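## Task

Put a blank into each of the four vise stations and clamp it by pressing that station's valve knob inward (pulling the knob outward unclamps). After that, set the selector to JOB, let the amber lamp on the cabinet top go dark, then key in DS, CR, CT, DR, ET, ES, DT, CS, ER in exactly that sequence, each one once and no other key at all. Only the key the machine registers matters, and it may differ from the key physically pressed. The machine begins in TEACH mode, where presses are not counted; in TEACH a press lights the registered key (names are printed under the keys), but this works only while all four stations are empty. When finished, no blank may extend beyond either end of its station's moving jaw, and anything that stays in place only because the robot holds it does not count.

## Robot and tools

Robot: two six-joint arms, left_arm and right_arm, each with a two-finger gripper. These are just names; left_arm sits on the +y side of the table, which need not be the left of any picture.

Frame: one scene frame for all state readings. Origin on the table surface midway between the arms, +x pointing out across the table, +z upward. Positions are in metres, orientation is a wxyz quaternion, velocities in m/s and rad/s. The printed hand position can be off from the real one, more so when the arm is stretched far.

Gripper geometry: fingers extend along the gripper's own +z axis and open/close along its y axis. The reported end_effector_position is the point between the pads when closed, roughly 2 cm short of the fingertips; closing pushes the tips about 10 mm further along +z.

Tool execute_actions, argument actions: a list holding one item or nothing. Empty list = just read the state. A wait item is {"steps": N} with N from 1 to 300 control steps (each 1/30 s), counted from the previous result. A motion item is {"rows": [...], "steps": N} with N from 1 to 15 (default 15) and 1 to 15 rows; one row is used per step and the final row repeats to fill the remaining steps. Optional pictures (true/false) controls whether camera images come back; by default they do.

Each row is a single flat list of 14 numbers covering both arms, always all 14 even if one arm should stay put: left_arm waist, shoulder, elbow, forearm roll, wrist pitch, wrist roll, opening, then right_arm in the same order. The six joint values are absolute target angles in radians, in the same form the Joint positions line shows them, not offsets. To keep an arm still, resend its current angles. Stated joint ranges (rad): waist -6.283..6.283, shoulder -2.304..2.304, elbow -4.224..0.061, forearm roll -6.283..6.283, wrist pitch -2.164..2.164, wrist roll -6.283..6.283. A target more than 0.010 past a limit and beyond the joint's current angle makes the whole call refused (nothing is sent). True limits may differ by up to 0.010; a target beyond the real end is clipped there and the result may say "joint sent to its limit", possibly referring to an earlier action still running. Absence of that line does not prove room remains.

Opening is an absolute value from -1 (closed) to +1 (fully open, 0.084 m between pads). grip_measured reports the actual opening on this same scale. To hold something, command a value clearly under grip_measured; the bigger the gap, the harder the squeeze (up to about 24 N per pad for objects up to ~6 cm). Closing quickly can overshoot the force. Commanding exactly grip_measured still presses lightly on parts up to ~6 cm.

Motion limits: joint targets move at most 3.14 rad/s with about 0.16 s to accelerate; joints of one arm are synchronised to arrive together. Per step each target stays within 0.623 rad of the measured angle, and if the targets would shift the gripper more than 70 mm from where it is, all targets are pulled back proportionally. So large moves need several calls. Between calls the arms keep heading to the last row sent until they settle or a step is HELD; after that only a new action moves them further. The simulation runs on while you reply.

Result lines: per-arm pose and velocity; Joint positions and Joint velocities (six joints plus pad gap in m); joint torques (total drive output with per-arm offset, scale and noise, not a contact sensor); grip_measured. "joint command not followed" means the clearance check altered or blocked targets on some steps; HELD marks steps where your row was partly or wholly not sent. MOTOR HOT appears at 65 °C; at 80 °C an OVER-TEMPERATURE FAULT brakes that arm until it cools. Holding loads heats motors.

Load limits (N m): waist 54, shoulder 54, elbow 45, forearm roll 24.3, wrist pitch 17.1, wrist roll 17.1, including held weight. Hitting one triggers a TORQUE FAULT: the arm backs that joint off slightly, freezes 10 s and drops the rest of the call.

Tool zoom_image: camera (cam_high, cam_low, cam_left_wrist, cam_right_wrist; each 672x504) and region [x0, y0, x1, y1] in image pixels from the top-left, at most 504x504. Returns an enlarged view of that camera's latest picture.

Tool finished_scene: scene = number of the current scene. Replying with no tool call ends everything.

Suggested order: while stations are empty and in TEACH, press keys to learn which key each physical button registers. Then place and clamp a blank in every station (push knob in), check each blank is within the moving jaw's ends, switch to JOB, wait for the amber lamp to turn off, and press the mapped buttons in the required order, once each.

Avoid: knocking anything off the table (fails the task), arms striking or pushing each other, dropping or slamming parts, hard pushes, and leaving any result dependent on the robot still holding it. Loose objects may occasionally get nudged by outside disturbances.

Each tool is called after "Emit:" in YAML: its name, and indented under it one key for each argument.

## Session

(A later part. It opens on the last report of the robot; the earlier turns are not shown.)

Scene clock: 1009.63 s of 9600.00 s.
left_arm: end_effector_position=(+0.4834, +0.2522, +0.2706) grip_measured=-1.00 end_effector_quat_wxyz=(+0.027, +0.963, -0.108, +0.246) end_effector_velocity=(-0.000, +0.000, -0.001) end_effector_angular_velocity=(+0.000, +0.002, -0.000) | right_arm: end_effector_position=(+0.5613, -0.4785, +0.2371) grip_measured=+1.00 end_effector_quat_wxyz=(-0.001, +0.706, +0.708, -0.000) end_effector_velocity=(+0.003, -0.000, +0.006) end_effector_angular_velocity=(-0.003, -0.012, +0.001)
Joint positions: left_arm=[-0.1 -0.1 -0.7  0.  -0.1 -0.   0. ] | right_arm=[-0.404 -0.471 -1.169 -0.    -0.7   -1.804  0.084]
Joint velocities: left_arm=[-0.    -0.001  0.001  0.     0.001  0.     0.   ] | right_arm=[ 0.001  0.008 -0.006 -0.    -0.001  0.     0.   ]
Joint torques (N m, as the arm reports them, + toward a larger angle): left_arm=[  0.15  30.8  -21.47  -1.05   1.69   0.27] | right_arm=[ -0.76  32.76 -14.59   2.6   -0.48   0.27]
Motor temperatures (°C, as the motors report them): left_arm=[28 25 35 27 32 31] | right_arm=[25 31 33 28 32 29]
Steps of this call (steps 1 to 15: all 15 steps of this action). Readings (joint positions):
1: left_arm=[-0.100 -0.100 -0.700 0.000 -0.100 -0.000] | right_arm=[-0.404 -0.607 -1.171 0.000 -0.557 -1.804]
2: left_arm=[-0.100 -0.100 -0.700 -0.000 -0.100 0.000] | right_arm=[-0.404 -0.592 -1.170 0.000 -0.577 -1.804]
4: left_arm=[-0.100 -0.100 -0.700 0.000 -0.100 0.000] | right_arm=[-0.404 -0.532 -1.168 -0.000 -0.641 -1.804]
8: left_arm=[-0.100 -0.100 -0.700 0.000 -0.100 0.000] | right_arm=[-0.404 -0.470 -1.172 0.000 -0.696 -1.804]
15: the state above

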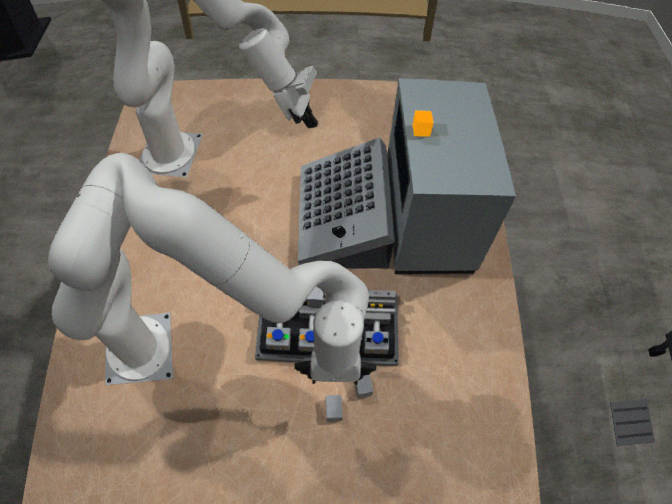

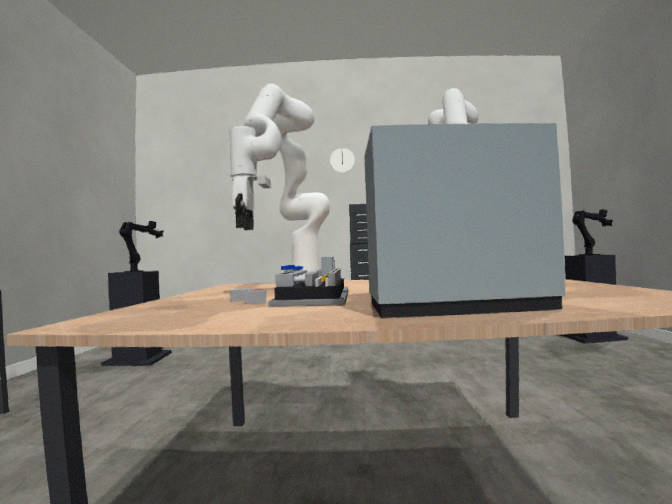

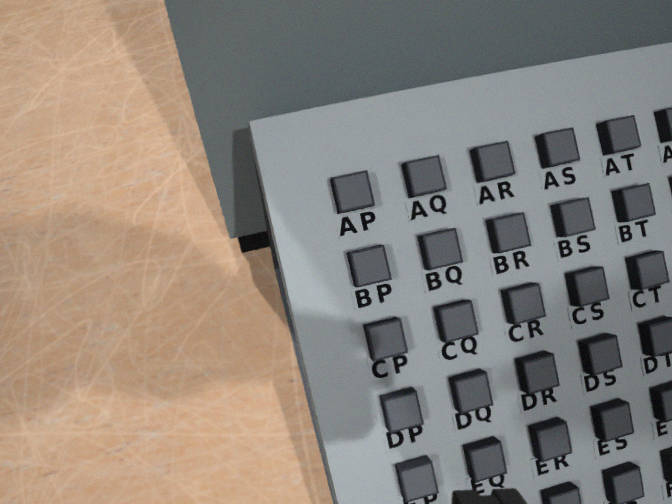

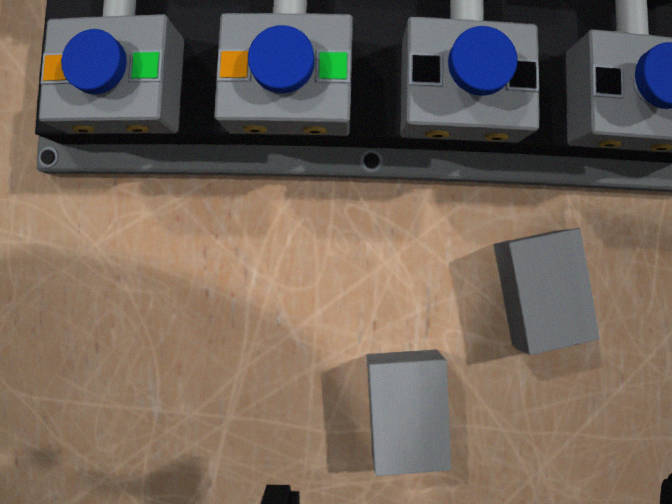

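Emit:
execute_actions:
  actions:
    - {"rows":[[-0.1,-0.1,-0.7,0,-0.1,0,-1,-0.41,-0.5,-1.15,0,-0.65,-0.239,1]],"steps":15}
  pictures: false

Emit:
execute_actions:
  actions:
    - {"rows":[[-0.1,-0.1,-0.7,0,-0.1,0,-1,-0.41,-0.68,-1.155,0,-0.475,-0.239,1]],"steps":15}

Emit:
zoom_image:
  camera: "cam_low"
  region: [190,220,310,310]

Scene clock: 1030.53 s of 9600.00 s.
left_arm: end_effector_position=(+0.4834, +0.2522, +0.2706) grip_measured=-1.00 end_effector_quat_wxyz=(+0.027, +0.963, -0.108, +0.246) end_effector_velocity=(-0.000, +0.000, -0.001) end_effector_angular_velocity=(+0.000, +0.002, +0.000) | right_arm: end_effector_position=(+0.5595, -0.4814, +0.2143) grip_measured=+1.00 end_effector_quat_wxyz=(+0.000, +0.980, +0.197, +0.000) end_effector_velocity=(+0.000, -0.001, -0.008) end_effector_angular_velocity=(-0.001, -0.004, -3.117)
Joint positions: left_arm=[-0.1 -0.1 -0.7 -0.  -0.1 -0.   0. ] | right_arm=[-0.41  -0.499 -1.151  0.    -0.652 -0.634  0.084]
Joint velocities: left_arm=[ 0.    -0.002 -0.001  0.    -0.001 -0.001  0.   ] | right_arm=[-0.002 -0.01   0.006  0.001  0.02   3.114  0.   ]
Joint torques (N m, as the arm reports them, + toward a larger angle): left_arm=[  0.78  31.2  -21.52  -0.91   1.72   0.28] | right_arm=[  1.56  31.29 -12.88   1.7   -0.17   0.43]
Motor temperatures (°C, as the motors report them): left_arm=[28 25 35 27 32 31] | right_arm=[25 31 33 28 32 29]
Steps of this call (steps 1 to 15: the robot went on to your last target; steps 16 to 90: nothing new was sent; then 17.40 s passed at rest; steps 91 to 105: all 15 steps of this action). Readings (joint positions):
91: left_arm=[-0.100 -0.100 -0.700 -0.000 -0.100 -0.000] | right_arm=[-0.404 -0.470 -1.170 -0.000 -0.700 -1.803]
92: left_arm=[-0.100 -0.100 -0.700 0.000 -0.100 -0.000] | right_arm=[-0.404 -0.470 -1.170 0.000 -0.699 -1.792]
94: left_arm=[-0.100 -0.100 -0.700 0.000 -0.100 0.000] | right_arm=[-0.405 -0.474 -1.168 0.000 -0.693 -1.717]
98: left_arm=[-0.100 -0.100 -0.700 0.000 -0.100 -0.000] | right_arm=[-0.408 -0.489 -1.157 -0.000 -0.669 -1.363]
105: the state above

Scene clock: 1031.03 s of 9600.00 s.
left_arm: end_effector_position=(+0.4834, +0.2522, +0.2706) grip_measured=-1.00 end_effector_quat_wxyz=(+0.027, +0.963, -0.108, +0.246) end_effector_velocity=(-0.000, +0.000, +0.000) end_effector_angular_velocity=(+0.000, +0.000, +0.000) | right_arm: end_effector_position=(+0.5691, -0.4839, +0.1138) grip_measured=+1.00 end_effector_quat_wxyz=(+0.000, +1.000, +0.001, +0.001) end_effector_velocity=(-0.002, +0.001, -0.004) end_effector_angular_velocity=(+0.001, +0.006, -0.003)
Joint positions: left_arm=[-0.1 -0.1 -0.7  0.  -0.1 -0.   0. ] | right_arm=[-0.41  -0.678 -1.156  0.    -0.475 -0.24   0.084]
Joint velocities: left_arm=[ 0.     0.    -0.     0.001 -0.001 -0.001  0.   ] | right_arm=[ 0.001 -0.005  0.002 -0.     0.001  0.004 -0.   ]
Joint torques (N m, as the arm reports them, + toward a larger angle): left_arm=[  0.37  30.65 -21.5   -0.8    1.75   0.28] | right_arm=[-1.54 36.16 -9.74  2.1  -0.25  0.45]
Motor temperatures (°C, as the motors report them): left_arm=[28 25 35 27 32 31] | right_arm=[25 31 33 28 32 29]
Steps of this call (steps 1 to 15: all 15 steps of this action). Readings (joint positions):
1: left_arm=[-0.100 -0.100 -0.700 0.000 -0.100 -0.000] | right_arm=[-0.410 -0.499 -1.151 0.000 -0.651 -0.533]
2: left_arm=[-0.100 -0.100 -0.700 -0.000 -0.100 -0.000] | right_arm=[-0.410 -0.502 -1.151 0.000 -0.647 -0.443]
4: left_arm=[-0.100 -0.100 -0.700 0.000 -0.100 -0.000] | right_arm=[-0.410 -0.543 -1.156 0.000 -0.601 -0.321]
8: left_arm=[-0.100 -0.100 -0.700 -0.000 -0.100 -0.000] | right_arm=[-0.410 -0.664 -1.152 -0.000 -0.494 -0.254]
15: the state above

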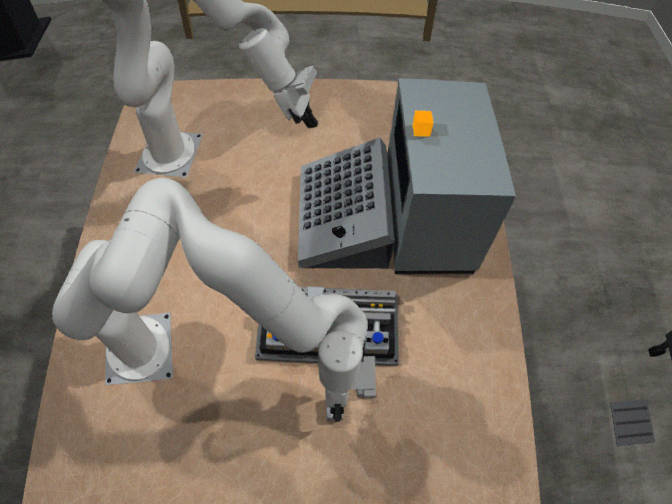

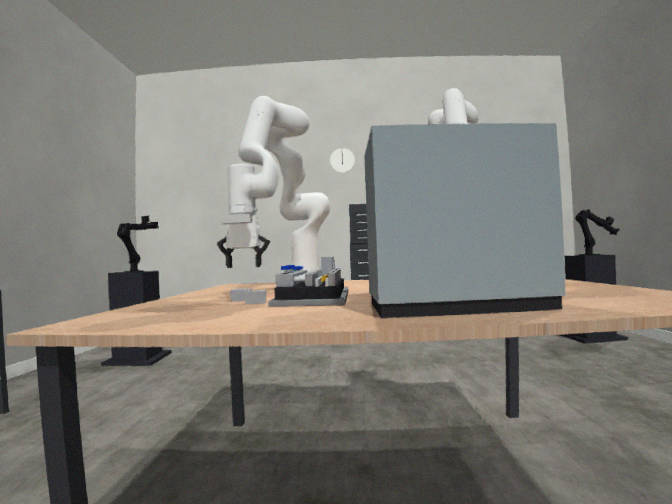

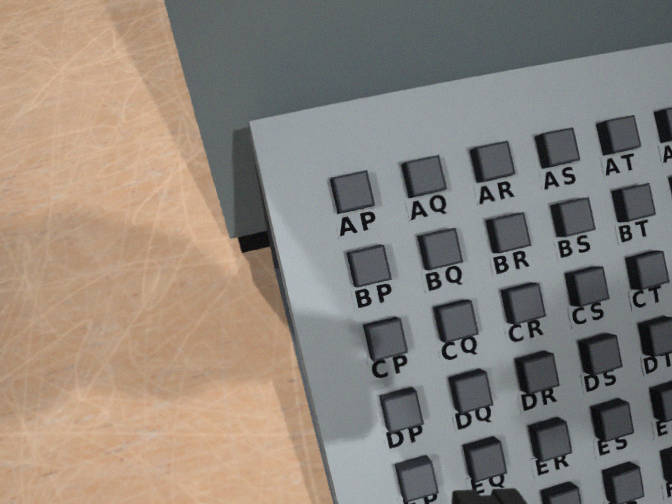

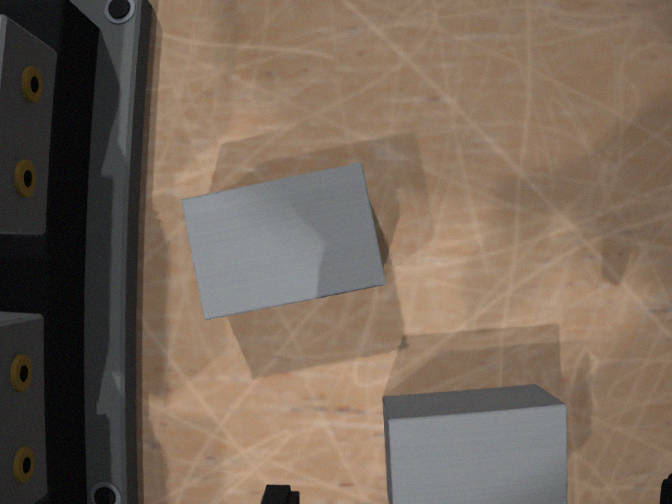

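Region (190, 220, 310, 310) of cam_low's 672x504 image, scaled by 4.200, with more detail than that image has; it fills the top 378 rows of this view, and the rest is white.

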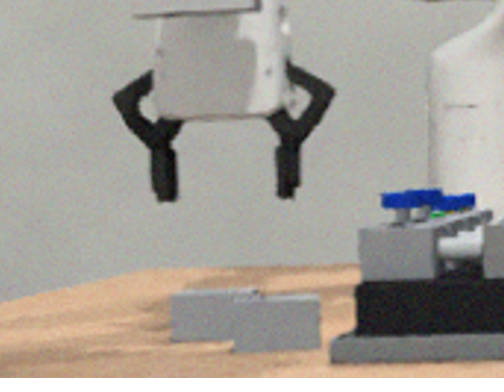

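Emit:
execute_actions:
  actions:
    - {"rows":[[-0.1,-0.1,-0.7,0,-0.1,0,-1,-0.428,-0.68,-1.16,0,-0.48,-0.257,1],[-0.1,-0.1,-0.7,0,-0.1,0,-1,-0.428,-0.68,-1.16,0,-0.48,-0.257,1],[-0.1,-0.1,-0.7,0,-0.1,0,-1,-0.428,-0.72,-1.163,0,-0.443,-0.257,1],[-0.1,-0.1,-0.7,0,-0.1,0,-1,-0.428,-0.72,-1.163,0,-0.443,-0.257,1],[-0.1,-0.1,-0.7,0,-0.1,0,-1,-0.428,-0.765,-1.165,0,-0.40,-0.257,1]],"steps":15}

Emit:
zoom_image:
  camera: "cam_low"
  region: [190,220,310,310]

Scene clock: 1041.03 s of 9600.00 s.
left_arm: end_effector_position=(+0.4834, +0.2522, +0.2706) grip_measured=-1.00 end_effector_quat_wxyz=(+0.027, +0.963, -0.108, +0.246) end_effector_velocity=(+0.000, +0.000, +0.000) end_effector_angular_velocity=(-0.000, -0.001, +0.000) | right_arm: end_effector_position=(+0.5670, -0.4939, +0.0675) grip_measured=+1.00 end_effector_quat_wxyz=(+0.000, +1.000, +0.001, +0.001) end_effector_velocity=(-0.000, -0.000, -0.001) end_effector_angular_velocity=(+0.000, +0.001, -0.001)
Joint positions: left_arm=[-0.1 -0.1 -0.7  0.  -0.1  0.   0. ] | right_arm=[-0.428 -0.764 -1.165  0.    -0.4   -0.257  0.084]
Joint velocities: left_arm=[ 0.     0.001  0.    -0.     0.     0.     0.   ] | right_arm=[-0.001 -0.001  0.     0.     0.001  0.    -0.   ]
Joint torques (N m, as the arm reports them, + toward a larger angle): left_arm=[  0.32  30.19 -21.39  -1.04   1.69   0.2 ] | right_arm=[-1.39 34.83 -9.99  1.76 -0.29  0.33]
Motor temperatures (°C, as the motors report them): left_arm=[28 25 35 27 32 31] | right_arm=[25 31 33 28 32 29]
Steps of this call (steps 1 to 15: the robot went on to your last target; steps 16 to 90: nothing new was sent; then 6.50 s passed at rest; steps 91 to 105: all 15 steps of this action). Readings (joint positions):
91: left_arm=[-0.100 -0.100 -0.700 0.000 -0.100 -0.000] | right_arm=[-0.411 -0.680 -1.155 0.000 -0.475 -0.240]
92: left_arm=[-0.100 -0.100 -0.700 -0.000 -0.100 0.000] | right_arm=[-0.415 -0.680 -1.156 0.000 -0.477 -0.245]
94: left_arm=[-0.100 -0.100 -0.700 -0.000 -0.100 -0.000] | right_arm=[-0.425 -0.688 -1.161 0.000 -0.470 -0.253]
98: left_arm=[-0.100 -0.100 -0.700 -0.000 -0.100 0.000] | right_arm=[-0.428 -0.755 -1.163 -0.000 -0.412 -0.257]
105: the state above

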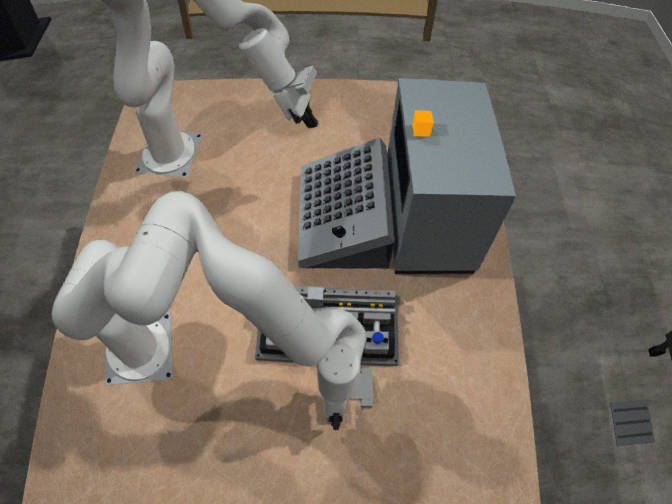

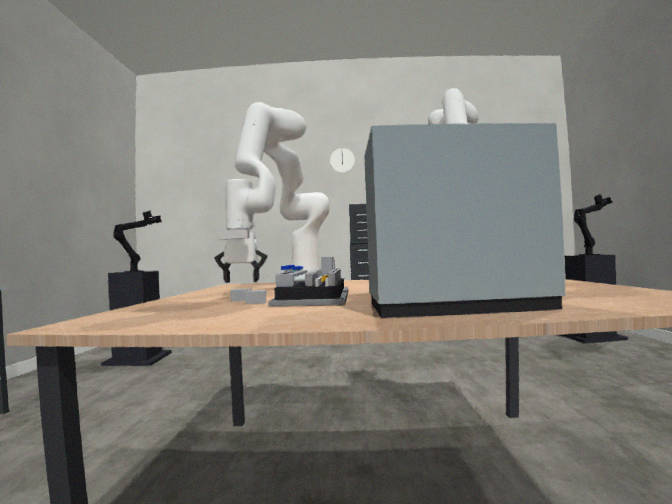

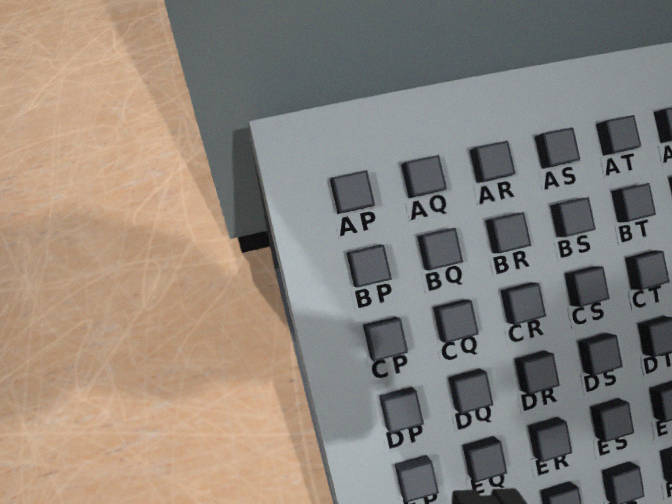

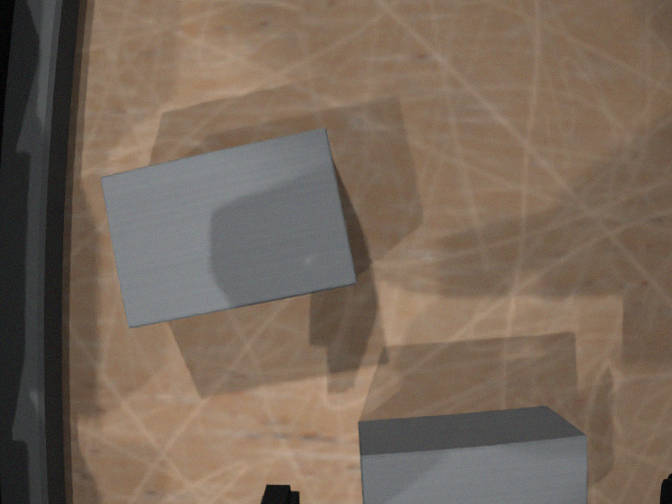

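Region (190, 220, 310, 310) of cam_low's 672x504 image, scaled by 4.200, with more detail than that image has; it fills the top 378 rows of this view, and the rest is white.

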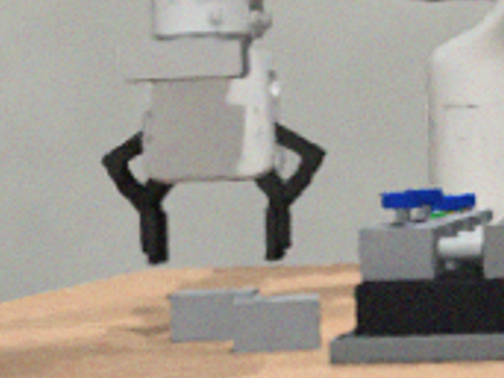

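Emit:
execute_actions:
  actions:
    - {"rows":[[-0.1,-0.1,-0.7,0,-0.1,0,-1,-0.428,-0.803,-1.168,0,-0.365,-0.257,1],[-0.1,-0.1,-0.7,0,-0.1,0,-1,-0.428,-0.803,-1.168,0,-0.365,-0.257,1],[-0.1,-0.1,-0.7,0,-0.1,0,-1,-0.428,-0.803,-1.168,0,-0.365,-0.257,1],[-0.1,-0.1,-0.7,0,-0.1,0,-1,-0.428,-0.803,-1.168,0,-0.365,-0.257,1],[-0.1,-0.1,-0.7,0,-0.1,0,-1,-0.428,-0.803,-1.168,0,-0.365,-0.257,1],[-0.1,-0.1,-0.7,0,-0.1,0,-1,-0.428,-0.803,-1.168,0,-0.365,-0.257,0.7],[-0.1,-0.1,-0.7,0,-0.1,0,-1,-0.428,-0.803,-1.168,0,-0.365,-0.257,0.55],[-0.1,-0.1,-0.7,0,-0.1,0,-1,-0.428,-0.803,-1.168,0,-0.365,-0.257,0.4],[-0.1,-0.1,-0.7,0,-0.1,0,-1,-0.428,-0.803,-1.168,0,-0.365,-0.257,0.25],[-0.1,-0.1,-0.7,0,-0.1,0,-1,-0.428,-0.803,-1.168,0,-0.365,-0.257,0.05]],"steps":15}
  pictures: false

Emit:
execute_actions:
  actions:
    - {"rows":[[-0.1,-0.1,-0.7,0,-0.1,0,-1,-0.428,-0.52,-1.168,0,-0.648,-0.257,0.05]],"steps":15}

Scene clock: 1049.27 s of 9600.00 s.
left_arm: end_effector_position=(+0.4834, +0.2522, +0.2706) grip_measured=-1.00 end_effector_quat_wxyz=(+0.027, +0.963, -0.108, +0.246) end_effector_velocity=(-0.000, +0.000, -0.001) end_effector_angular_velocity=(+0.001, +0.001, -0.001) | right_arm: end_effector_position=(+0.5654, -0.4936, +0.0462) grip_measured=+0.37 end_effector_quat_wxyz=(+0.000, +1.000, +0.001, +0.000) end_effector_velocity=(-0.000, +0.000, -0.000) end_effector_angular_velocity=(+0.001, +0.001, -0.001)
Joint positions: left_arm=[-0.1 -0.1 -0.7  0.  -0.1  0.   0. ] | right_arm=[-0.428 -0.803 -1.168 -0.    -0.365 -0.257  0.06 ]
Joint velocities: left_arm=[-0.    -0.001  0.     0.     0.     0.001  0.   ] | right_arm=[ 0.001 -0.    -0.     0.001 -0.001  0.     0.   ]
Joint torques (N m, as the arm reports them, + toward a larger angle): left_arm=[  0.21  30.02 -21.48  -0.96   1.71   0.23] | right_arm=[ 1.12 37.29 -9.34  2.64 -0.63  0.59]
Motor temperatures (°C, as the motors report them): left_arm=[28 25 35 27 32 31] | right_arm=[25 31 33 28 32 29]
Steps of this call (steps 1 to 15: the robot went on to your last target; steps 16 to 90: nothing new was sent; then 4.73 s passed at rest; steps 91 to 105: all 15 steps of this action). Readings (joint positions):
91: left_arm=[-0.100 -0.100 -0.700 0.000 -0.100 0.000] | right_arm=[-0.428 -0.766 -1.165 -0.000 -0.399 -0.257]
92: left_arm=[-0.100 -0.100 -0.700 0.000 -0.100 -0.000] | right_arm=[-0.428 -0.773 -1.167 0.000 -0.391 -0.257]
94: left_arm=[-0.100 -0.100 -0.700 0.000 -0.100 -0.000] | right_arm=[-0.428 -0.795 -1.167 0.000 -0.373 -0.257]
98: left_arm=[-0.100 -0.100 -0.700 0.000 -0.100 0.000] | right_arm=[-0.428 -0.803 -1.168 -0.000 -0.365 -0.257]
105: the state above

Scene clock: 1049.77 s of 9600.00 s.
left_arm: end_effector_position=(+0.4834, +0.2522, +0.2706) grip_measured=-1.00 end_effector_quat_wxyz=(+0.027, +0.963, -0.108, +0.246) end_effector_velocity=(+0.001, -0.000, +0.002) end_effector_angular_velocity=(-0.001, -0.004, -0.000) | right_arm: end_effector_position=(+0.5627, -0.4929, +0.2077) grip_measured=+0.37 end_effector_quat_wxyz=(-0.000, +1.000, +0.001, -0.001) end_effector_velocity=(-0.021, +0.005, -0.021) end_effector_angular_velocity=(+0.016, +0.065, +0.001)
Joint positions: left_arm=[-0.1 -0.1 -0.7  0.  -0.1  0.   0. ] | right_arm=[-0.428 -0.522 -1.167 -0.    -0.647 -0.257  0.06 ]
Joint velocities: left_arm=[-0.     0.002 -0.    -0.     0.001  0.     0.   ] | right_arm=[-0.    -0.018  0.027 -0.002 -0.021  0.    -0.   ]
Joint torques (N m, as the arm reports them, + toward a larger angle): left_arm=[  0.7   30.1  -21.05  -0.98   1.65   0.2 ] | right_arm=[ -2.81  34.98 -14.05   3.02  -0.28   0.29]
Motor temperatures (°C, as the motors report them): left_arm=[28 25 35 27 32 31] | right_arm=[25 31 33 28 32 29]
Steps of this call (steps 1 to 15: all 15 steps of this action). Readings (joint positions):
1: left_arm=[-0.100 -0.100 -0.700 -0.000 -0.100 0.000] | right_arm=[-0.428 -0.802 -1.168 -0.000 -0.366 -0.257]
2: left_arm=[-0.100 -0.100 -0.700 -0.000 -0.100 0.000] | right_arm=[-0.428 -0.796 -1.167 -0.000 -0.375 -0.257]
4: left_arm=[-0.100 -0.100 -0.700 -0.000 -0.100 0.000] | right_arm=[-0.428 -0.742 -1.164 -0.000 -0.434 -0.257]
8: left_arm=[-0.100 -0.100 -0.700 0.000 -0.100 -0.000] | right_arm=[-0.428 -0.612 -1.169 0.000 -0.557 -0.257]
15: the state above

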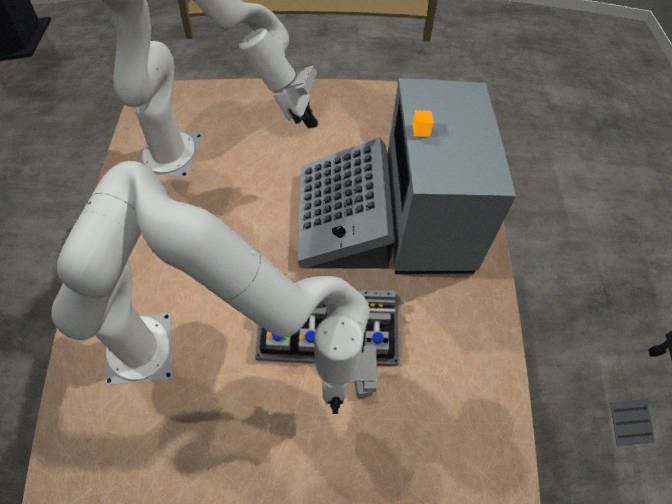

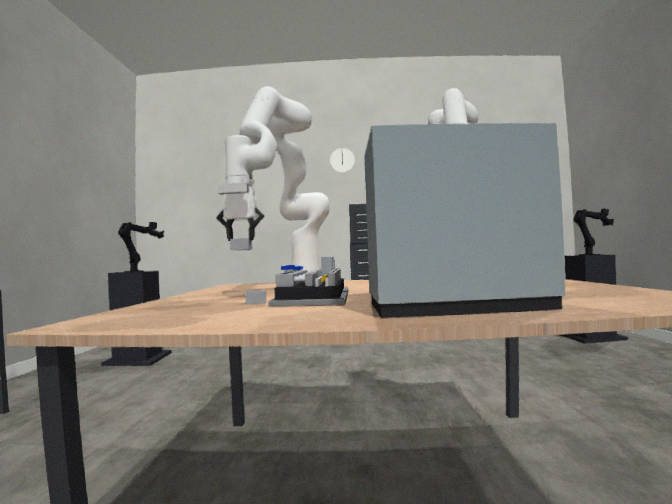

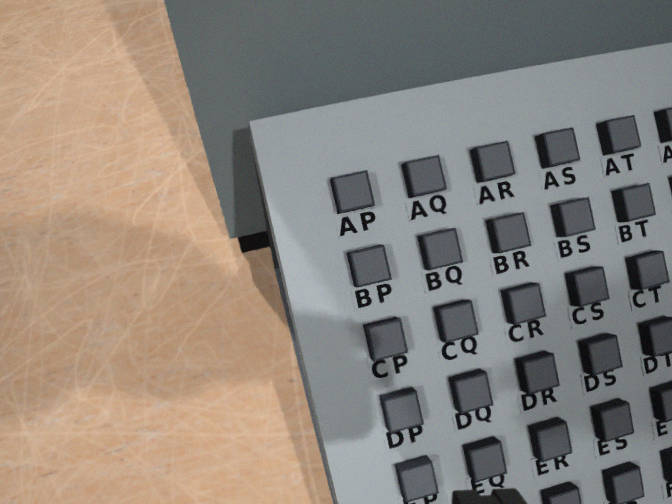

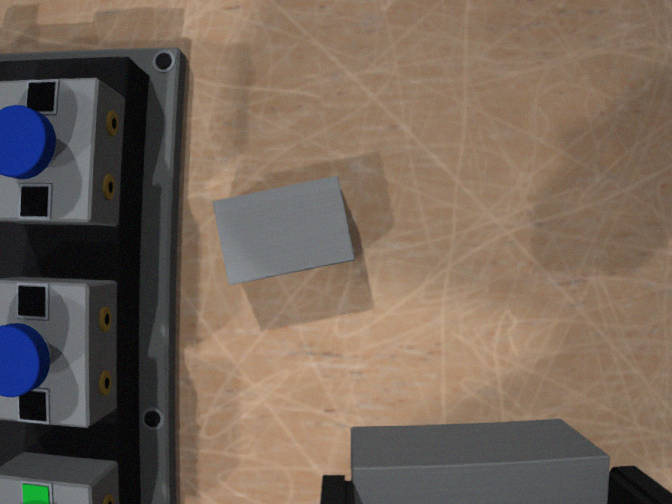

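Emit:
execute_actions:
  actions:
    - {"rows":[[-0.1,-0.1,-0.7,0,-0.1,0,-1,-0.2,-0.5,-1.2,0,-0.7,-0.8,0.05],[-0.1,-0.1,-0.7,0,-0.1,0,-1,-0.2,-0.5,-1.2,0,-0.7,-0.8,0.05],[-0.1,-0.1,-0.7,0,-0.1,0,-1,-0.2,-0.5,-1.2,0,-0.7,-0.8,0.05],[-0.1,-0.1,-0.7,0,-0.1,0,-1,-0.2,-0.5,-1.2,0,-0.7,-0.8,0.05],[-0.1,-0.1,-0.7,0,-0.1,0,-1,-0.2,-0.5,-1.2,0,-0.7,-0.8,0.05],[-0.1,-0.1,-0.7,0,-0.1,0,-1,0.035,-0.55,-1.244,0,-0.694,-1.365,0.05]],"steps":15}
  pictures: false

Emit:
execute_actions:
  actions:
    - {"rows":[[-0.1,-0.1,-0.7,0,-0.1,0,-1,0.035,-0.64,-1.232,0,-0.592,-1.365,0.05]],"steps":15}

Emit:
zoom_image:
  camera: "cam_low"
  region: [260,220,380,310]

Scene clock: 1057.80 s of 9600.00 s.
left_arm: end_effector_position=(+0.4834, +0.2522, +0.2706) grip_measured=-1.00 end_effector_quat_wxyz=(+0.027, +0.963, -0.108, +0.246) end_effector_velocity=(-0.000, +0.000, +0.000) end_effector_angular_velocity=(-0.001, +0.000, +0.002) | right_arm: end_effector_position=(+0.5945, -0.3044, +0.2204) grip_measured=+0.37 end_effector_quat_wxyz=(+0.000, +0.861, +0.509, +0.000) end_effector_velocity=(+0.003, +0.434, -0.000) end_effector_angular_velocity=(-0.003, +0.007, +2.832)
Joint positions: left_arm=[-0.1 -0.1 -0.7 -0.  -0.1  0.   0. ] | right_arm=[-0.097 -0.535 -1.222  0.    -0.685 -0.992  0.06 ]
Joint velocities: left_arm=[ 0.     0.001 -0.    -0.    -0.001 -0.002  0.   ] | right_arm=[ 0.739 -0.083 -0.126 -0.001 -0.049 -2.092 -0.   ]
Joint torques (N m, as the arm reports them, + toward a larger angle): left_arm=[  0.67  30.77 -21.52  -0.85   1.63   0.24] | right_arm=[  2.18  33.16 -14.16   1.94  -0.62   0.55]
Motor temperatures (°C, as the motors report them): left_arm=[28 25 35 27 32 31] | right_arm=[25 31 33 28 32 29]
Steps of this call (steps 1 to 15: the robot went on to your last target; steps 16 to 90: nothing new was sent; then 4.53 s passed at rest; steps 91 to 105: all 15 steps of this action). Readings (joint positions):
91: left_arm=[-0.100 -0.100 -0.700 -0.000 -0.100 0.000] | right_arm=[-0.428 -0.520 -1.168 -0.000 -0.648 -0.258]
92: left_arm=[-0.100 -0.100 -0.700 -0.000 -0.100 0.000] | right_arm=[-0.424 -0.520 -1.169 -0.000 -0.649 -0.269]
94: left_arm=[-0.100 -0.100 -0.700 0.000 -0.100 0.000] | right_arm=[-0.394 -0.517 -1.173 -0.000 -0.656 -0.344]
98: left_arm=[-0.100 -0.100 -0.700 -0.000 -0.100 0.000] | right_arm=[-0.278 -0.513 -1.191 0.000 -0.674 -0.574]
105: the state above

Scene clock: 1058.30 s of 9600.00 s.
left_arm: end_effector_position=(+0.4834, +0.2522, +0.2706) grip_measured=-1.00 end_effector_quat_wxyz=(+0.027, +0.963, -0.108, +0.246) end_effector_velocity=(+0.000, -0.000, +0.001) end_effector_angular_velocity=(+0.001, -0.002, -0.003) | right_arm: end_effector_position=(+0.5938, -0.2266, +0.1632) grip_measured=+0.37 end_effector_quat_wxyz=(+0.000, +0.707, +0.707, +0.000) end_effector_velocity=(-0.004, +0.002, -0.005) end_effector_angular_velocity=(-0.002, +0.009, +0.007)
Joint positions: left_arm=[-0.1 -0.1 -0.7 -0.  -0.1  0.   0. ] | right_arm=[ 0.034 -0.639 -1.232 -0.    -0.592 -1.364  0.06 ]
Joint velocities: left_arm=[-0.     0.001 -0.001  0.001 -0.     0.003  0.   ] | right_arm=[ 0.005 -0.006  0.004  0.001 -0.    -0.003 -0.   ]
Joint torques (N m, as the arm reports them, + toward a larger angle): left_arm=[  0.94  30.82 -21.37  -0.96   1.71   0.29] | right_arm=[  0.79  37.66 -12.8    1.45  -0.37   0.6 ]
Motor temperatures (°C, as the motors report them): left_arm=[28 25 35 27 32 31] | right_arm=[25 31 33 28 32 29]
Steps of this call (steps 1 to 15: all 15 steps of this action). Readings (joint positions):
1: left_arm=[-0.100 -0.100 -0.700 -0.000 -0.100 -0.000] | right_arm=[-0.072 -0.538 -1.226 0.000 -0.686 -1.062]
2: left_arm=[-0.100 -0.100 -0.700 -0.000 -0.100 0.000] | right_arm=[-0.049 -0.543 -1.229 0.000 -0.684 -1.127]
4: left_arm=[-0.100 -0.100 -0.700 -0.000 -0.100 -0.000] | right_arm=[-0.009 -0.574 -1.234 0.000 -0.653 -1.239]
8: left_arm=[-0.100 -0.100 -0.700 -0.000 -0.100 -0.000] | right_arm=[0.032 -0.640 -1.228 -0.000 -0.597 -1.354]
15: the state above

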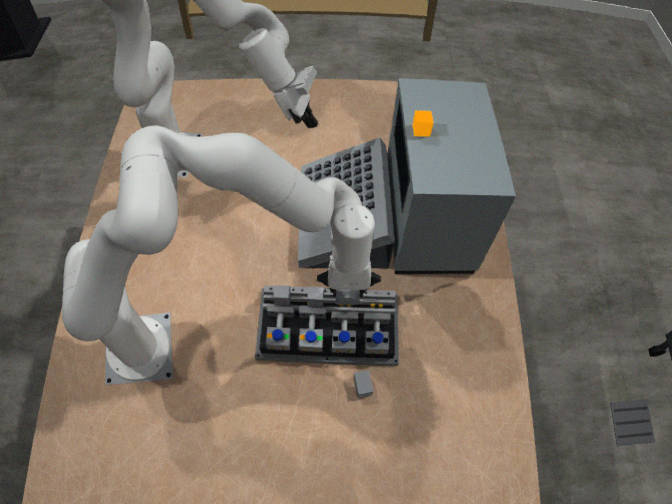

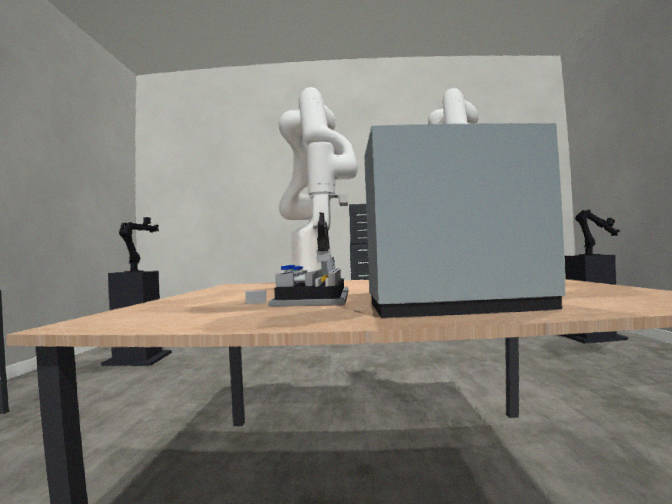

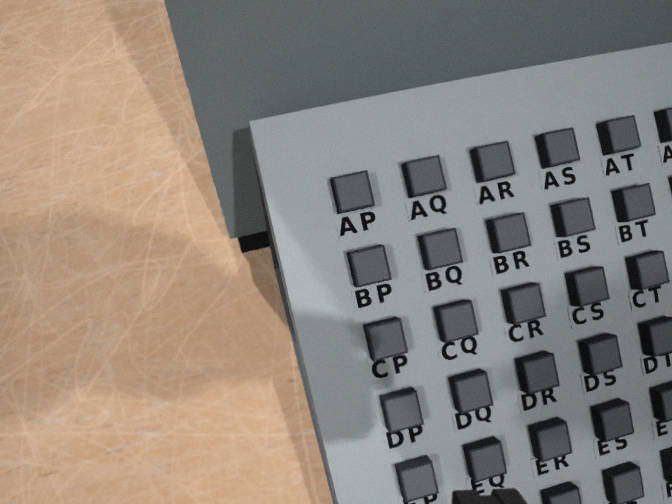

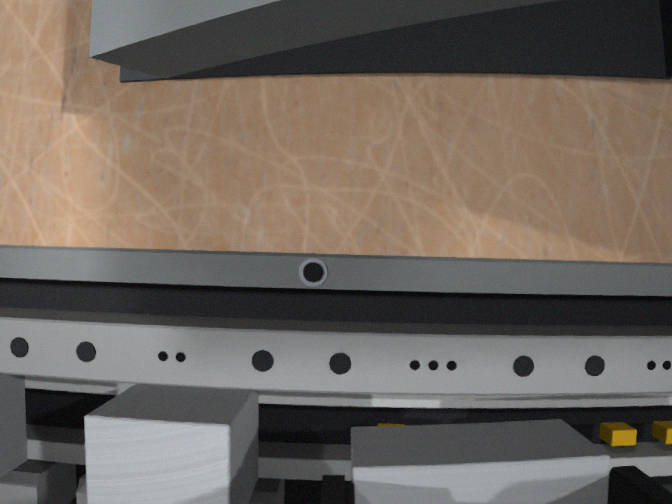

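Region (260, 220, 380, 310) of cam_low's 672x504 image, scaled by 4.200, with more detail than that image has; it fills the top 378 rows of this view, and the rest is white.

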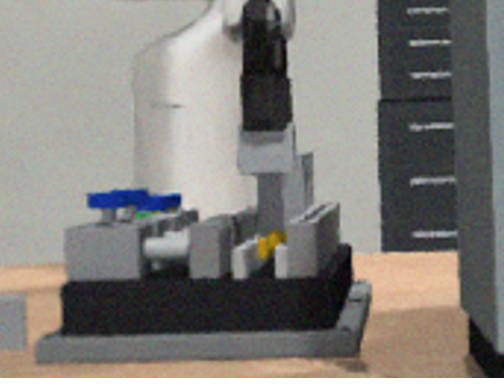

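Emit:
execute_actions:
  actions:
    - {"rows":[[-0.1,-0.1,-0.7,0,-0.1,0,-1,0.036,-0.66,-1.224,0,-0.564,-1.364,0.05],[-0.1,-0.1,-0.7,0,-0.1,0,-1,0.036,-0.66,-1.224,0,-0.564,-1.364,0.05],[-0.1,-0.1,-0.7,0,-0.1,0,-1,0.036,-0.66,-1.224,0,-0.564,-1.364,0.05],[-0.1,-0.1,-0.7,0,-0.1,0,-1,0.036,-0.66,-1.224,0,-0.564,-1.364,0.05],[-0.1,-0.1,-0.7,0,-0.1,0,-1,0.036,-0.66,-1.224,0,-0.564,-1.364,0.05],[-0.1,-0.1,-0.7,0,-0.1,0,-1,0.036,-0.685,-1.222,0,-0.537,-1.364,0.05]],"steps":15}

Emit:
zoom_image:
  camera: "cam_low"
  region: [280,240,360,300]

Scene clock: 1074.77 s of 9600.00 s.
left_arm: end_effector_position=(+0.4834, +0.2522, +0.2706) grip_measured=-1.00 end_effector_quat_wxyz=(+0.027, +0.963, -0.108, +0.246) end_effector_velocity=(+0.000, -0.000, +0.000) end_effector_angular_velocity=(+0.001, -0.002, -0.002) | right_arm: end_effector_position=(+0.5919, -0.2259, +0.1325) grip_measured=+0.37 end_effector_quat_wxyz=(+0.000, +0.706, +0.708, +0.000) end_effector_velocity=(+0.001, +0.001, +0.001) end_effector_angular_velocity=(+0.001, -0.003, +0.002)
Joint positions: left_arm=[-0.1 -0.1 -0.7 -0.  -0.1 -0.   0. ] | right_arm=[ 0.036 -0.685 -1.222  0.    -0.537 -1.364  0.06 ]
Joint velocities: left_arm=[-0.     0.    -0.     0.002  0.001  0.001  0.   ] | right_arm=[ 0.002  0.001 -0.001  0.     0.002 -0.    -0.   ]
Joint torques (N m, as the arm reports them, + toward a larger angle): left_arm=[  0.96  30.83 -21.48  -0.9    1.69   0.23] | right_arm=[  0.45  37.76 -11.83   2.39  -0.52   0.88]
Motor temperatures (°C, as the motors report them): left_arm=[28 25 35 27 32 31] | right_arm=[25 31 34 28 32 29]
Steps of this call (steps 1 to 15: the robot went on to your last target; steps 16 to 90: nothing new was sent; then 12.97 s passed at rest; steps 91 to 105: all 15 steps of this action). Readings (joint positions):
91: left_arm=[-0.100 -0.100 -0.700 -0.000 -0.100 0.000] | right_arm=[0.035 -0.640 -1.232 0.000 -0.591 -1.365]
92: left_arm=[-0.100 -0.100 -0.700 -0.000 -0.100 0.000] | right_arm=[0.035 -0.644 -1.231 0.000 -0.583 -1.365]
94: left_arm=[-0.100 -0.100 -0.700 0.000 -0.100 -0.000] | right_arm=[0.036 -0.656 -1.225 -0.000 -0.570 -1.364]
98: left_arm=[-0.100 -0.100 -0.700 -0.000 -0.100 0.000] | right_arm=[0.036 -0.674 -1.224 0.000 -0.548 -1.364]
105: the state above

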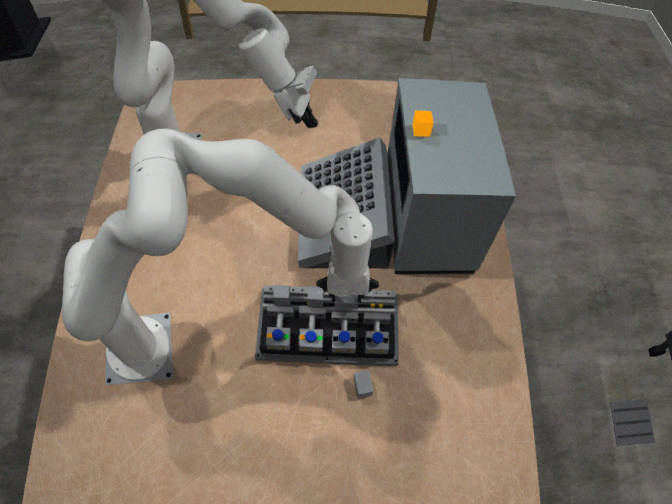

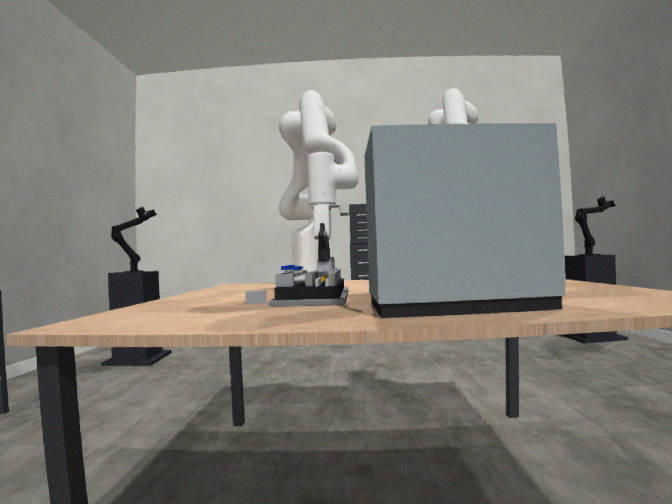

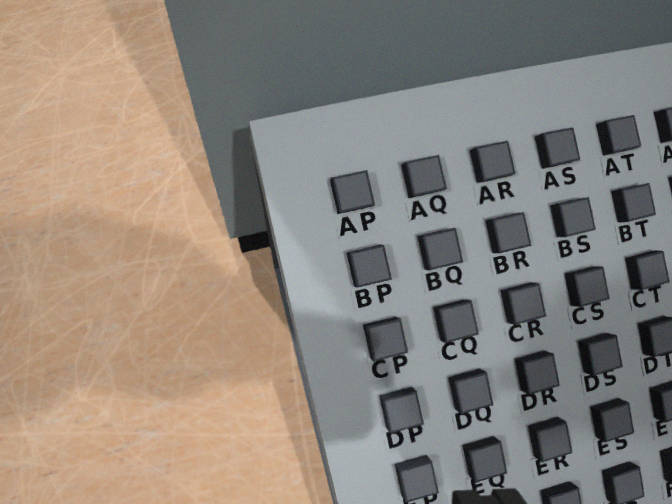

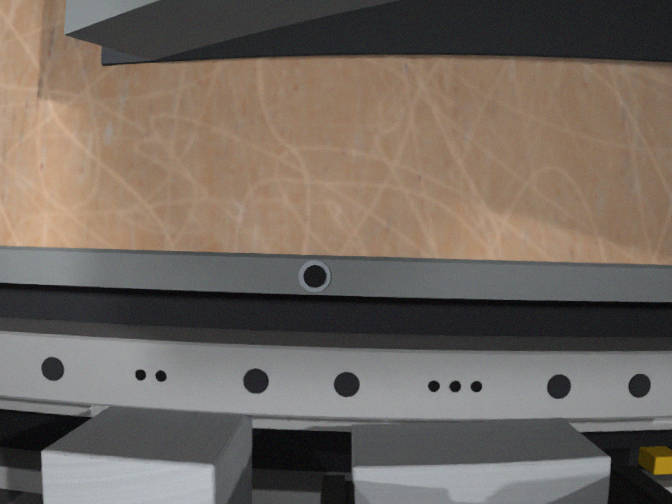

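Region (280, 240, 360, 300) of cam_low's 672x504 image, scaled by 6.300, with more detail than that image has; it fills the top 378 rows of this view, and the rest is white.

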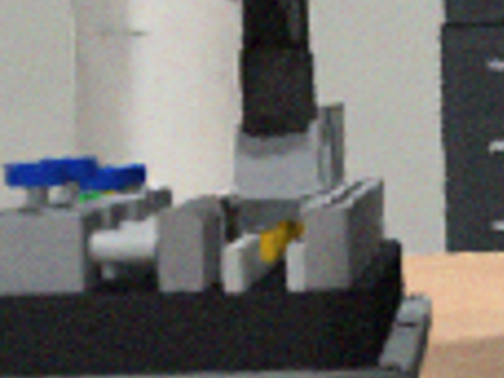

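Emit:
execute_actions:
  actions:
    - {"rows":[[-0.1,-0.1,-0.7,0,-0.1,0,-1,0.036,-0.70,-1.221,0,-0.521,-1.364,0.05],[-0.1,-0.1,-0.7,0,-0.1,0,-1,0.036,-0.70,-1.221,0,-0.521,-1.364,0.05],[-0.1,-0.1,-0.7,0,-0.1,0,-1,0.036,-0.70,-1.221,0,-0.521,-1.364,0.05],[-0.1,-0.1,-0.7,0,-0.1,0,-1,0.036,-0.70,-1.221,0,-0.521,-1.364,0.05],[-0.1,-0.1,-0.7,0,-0.1,0,-1,0.036,-0.70,-1.221,0,-0.521,-1.364,0.05],[-0.1,-0.1,-0.7,0,-0.1,0,-1,0.036,-0.714,-1.221,0,-0.507,-1.364,0.05]],"steps":15}

Emit:
zoom_image:
  camera: "cam_low"
  region: [280,240,360,300]

Scene clock: 1086.93 s of 9600.00 s.
left_arm: end_effector_position=(+0.4834, +0.2522, +0.2706) grip_measured=-1.00 end_effector_quat_wxyz=(+0.027, +0.963, -0.108, +0.246) end_effector_velocity=(-0.000, +0.000, +0.000) end_effector_angular_velocity=(+0.001, +0.000, -0.001) | right_arm: end_effector_position=(+0.5920, -0.2261, +0.1150) grip_measured=+0.37 end_effector_quat_wxyz=(+0.000, +0.707, +0.708, +0.000) end_effector_velocity=(-0.000, +0.000, -0.000) end_effector_angular_velocity=(-0.000, +0.001, +0.001)
Joint positions: left_arm=[-0.1 -0.1 -0.7 -0.  -0.1 -0.   0. ] | right_arm=[ 0.036 -0.714 -1.221 -0.    -0.506 -1.364  0.06 ]
Joint velocities: left_arm=[ 0.     0.     0.     0.001 -0.     0.001  0.   ] | right_arm=[ 0.    -0.     0.    -0.    -0.001 -0.001  0.   ]
Joint torques (N m, as the arm reports them, + toward a larger angle): left_arm=[  0.83  30.46 -21.27  -1.05   1.75   0.25] | right_arm=[ 6.07 29.77 -8.45  2.97 -1.26  0.48]
Motor temperatures (°C, as the motors report them): left_arm=[28 25 35 27 32 31] | right_arm=[25 31 34 28 32 29]
Steps of this call (steps 1 to 15: the robot went on to your last target; steps 16 to 90: nothing new was sent; then 8.67 s passed at rest; steps 91 to 105: all 15 steps of this action). Readings (joint positions):
91: left_arm=[-0.100 -0.100 -0.700 -0.000 -0.100 0.000] | right_arm=[0.036 -0.686 -1.222 0.000 -0.536 -1.364]
92: left_arm=[-0.100 -0.100 -0.700 -0.000 -0.100 -0.000] | right_arm=[0.036 -0.689 -1.223 -0.000 -0.532 -1.364]
94: left_arm=[-0.100 -0.100 -0.700 -0.000 -0.100 0.000] | right_arm=[0.035 -0.696 -1.222 -0.000 -0.524 -1.364]
98: left_arm=[-0.100 -0.100 -0.700 -0.000 -0.100 0.000] | right_arm=[0.036 -0.708 -1.222 -0.000 -0.513 -1.364]
105: the state above

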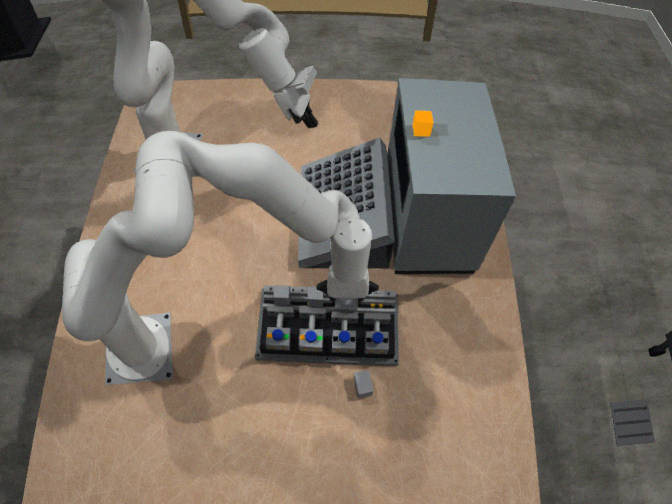

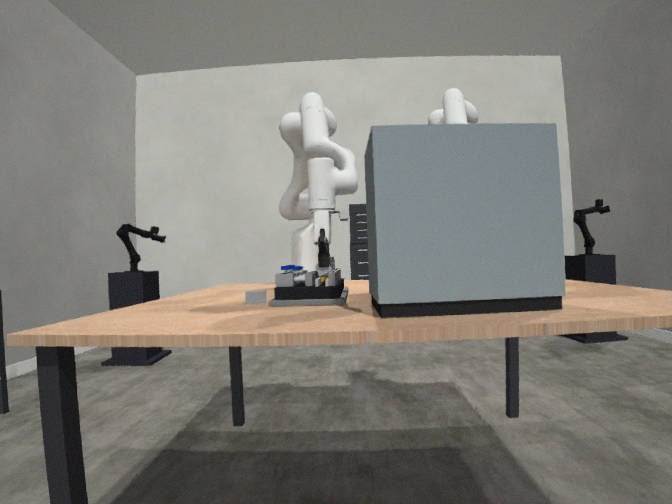

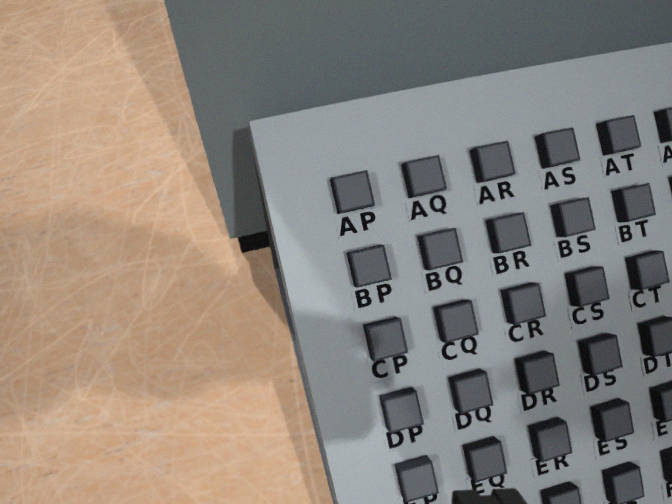

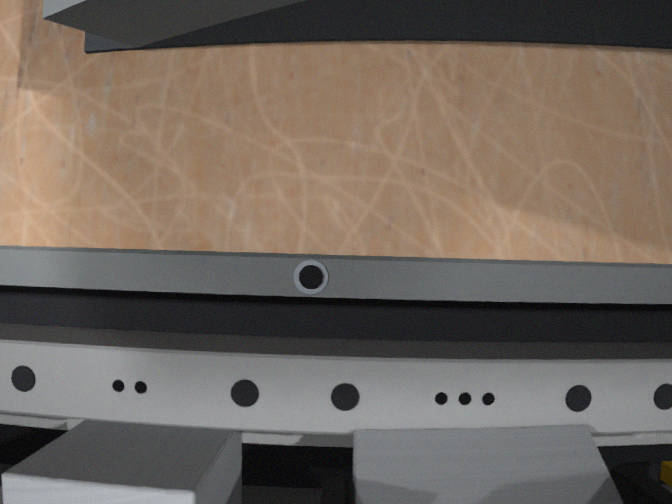

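Region (280, 240, 360, 300) of cam_low's 672x504 image, scaled by 6.300, with more detail than that image has; it fills the top 378 rows of this view, and the rest is white.

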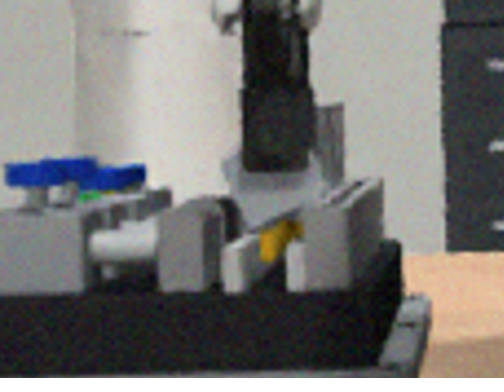

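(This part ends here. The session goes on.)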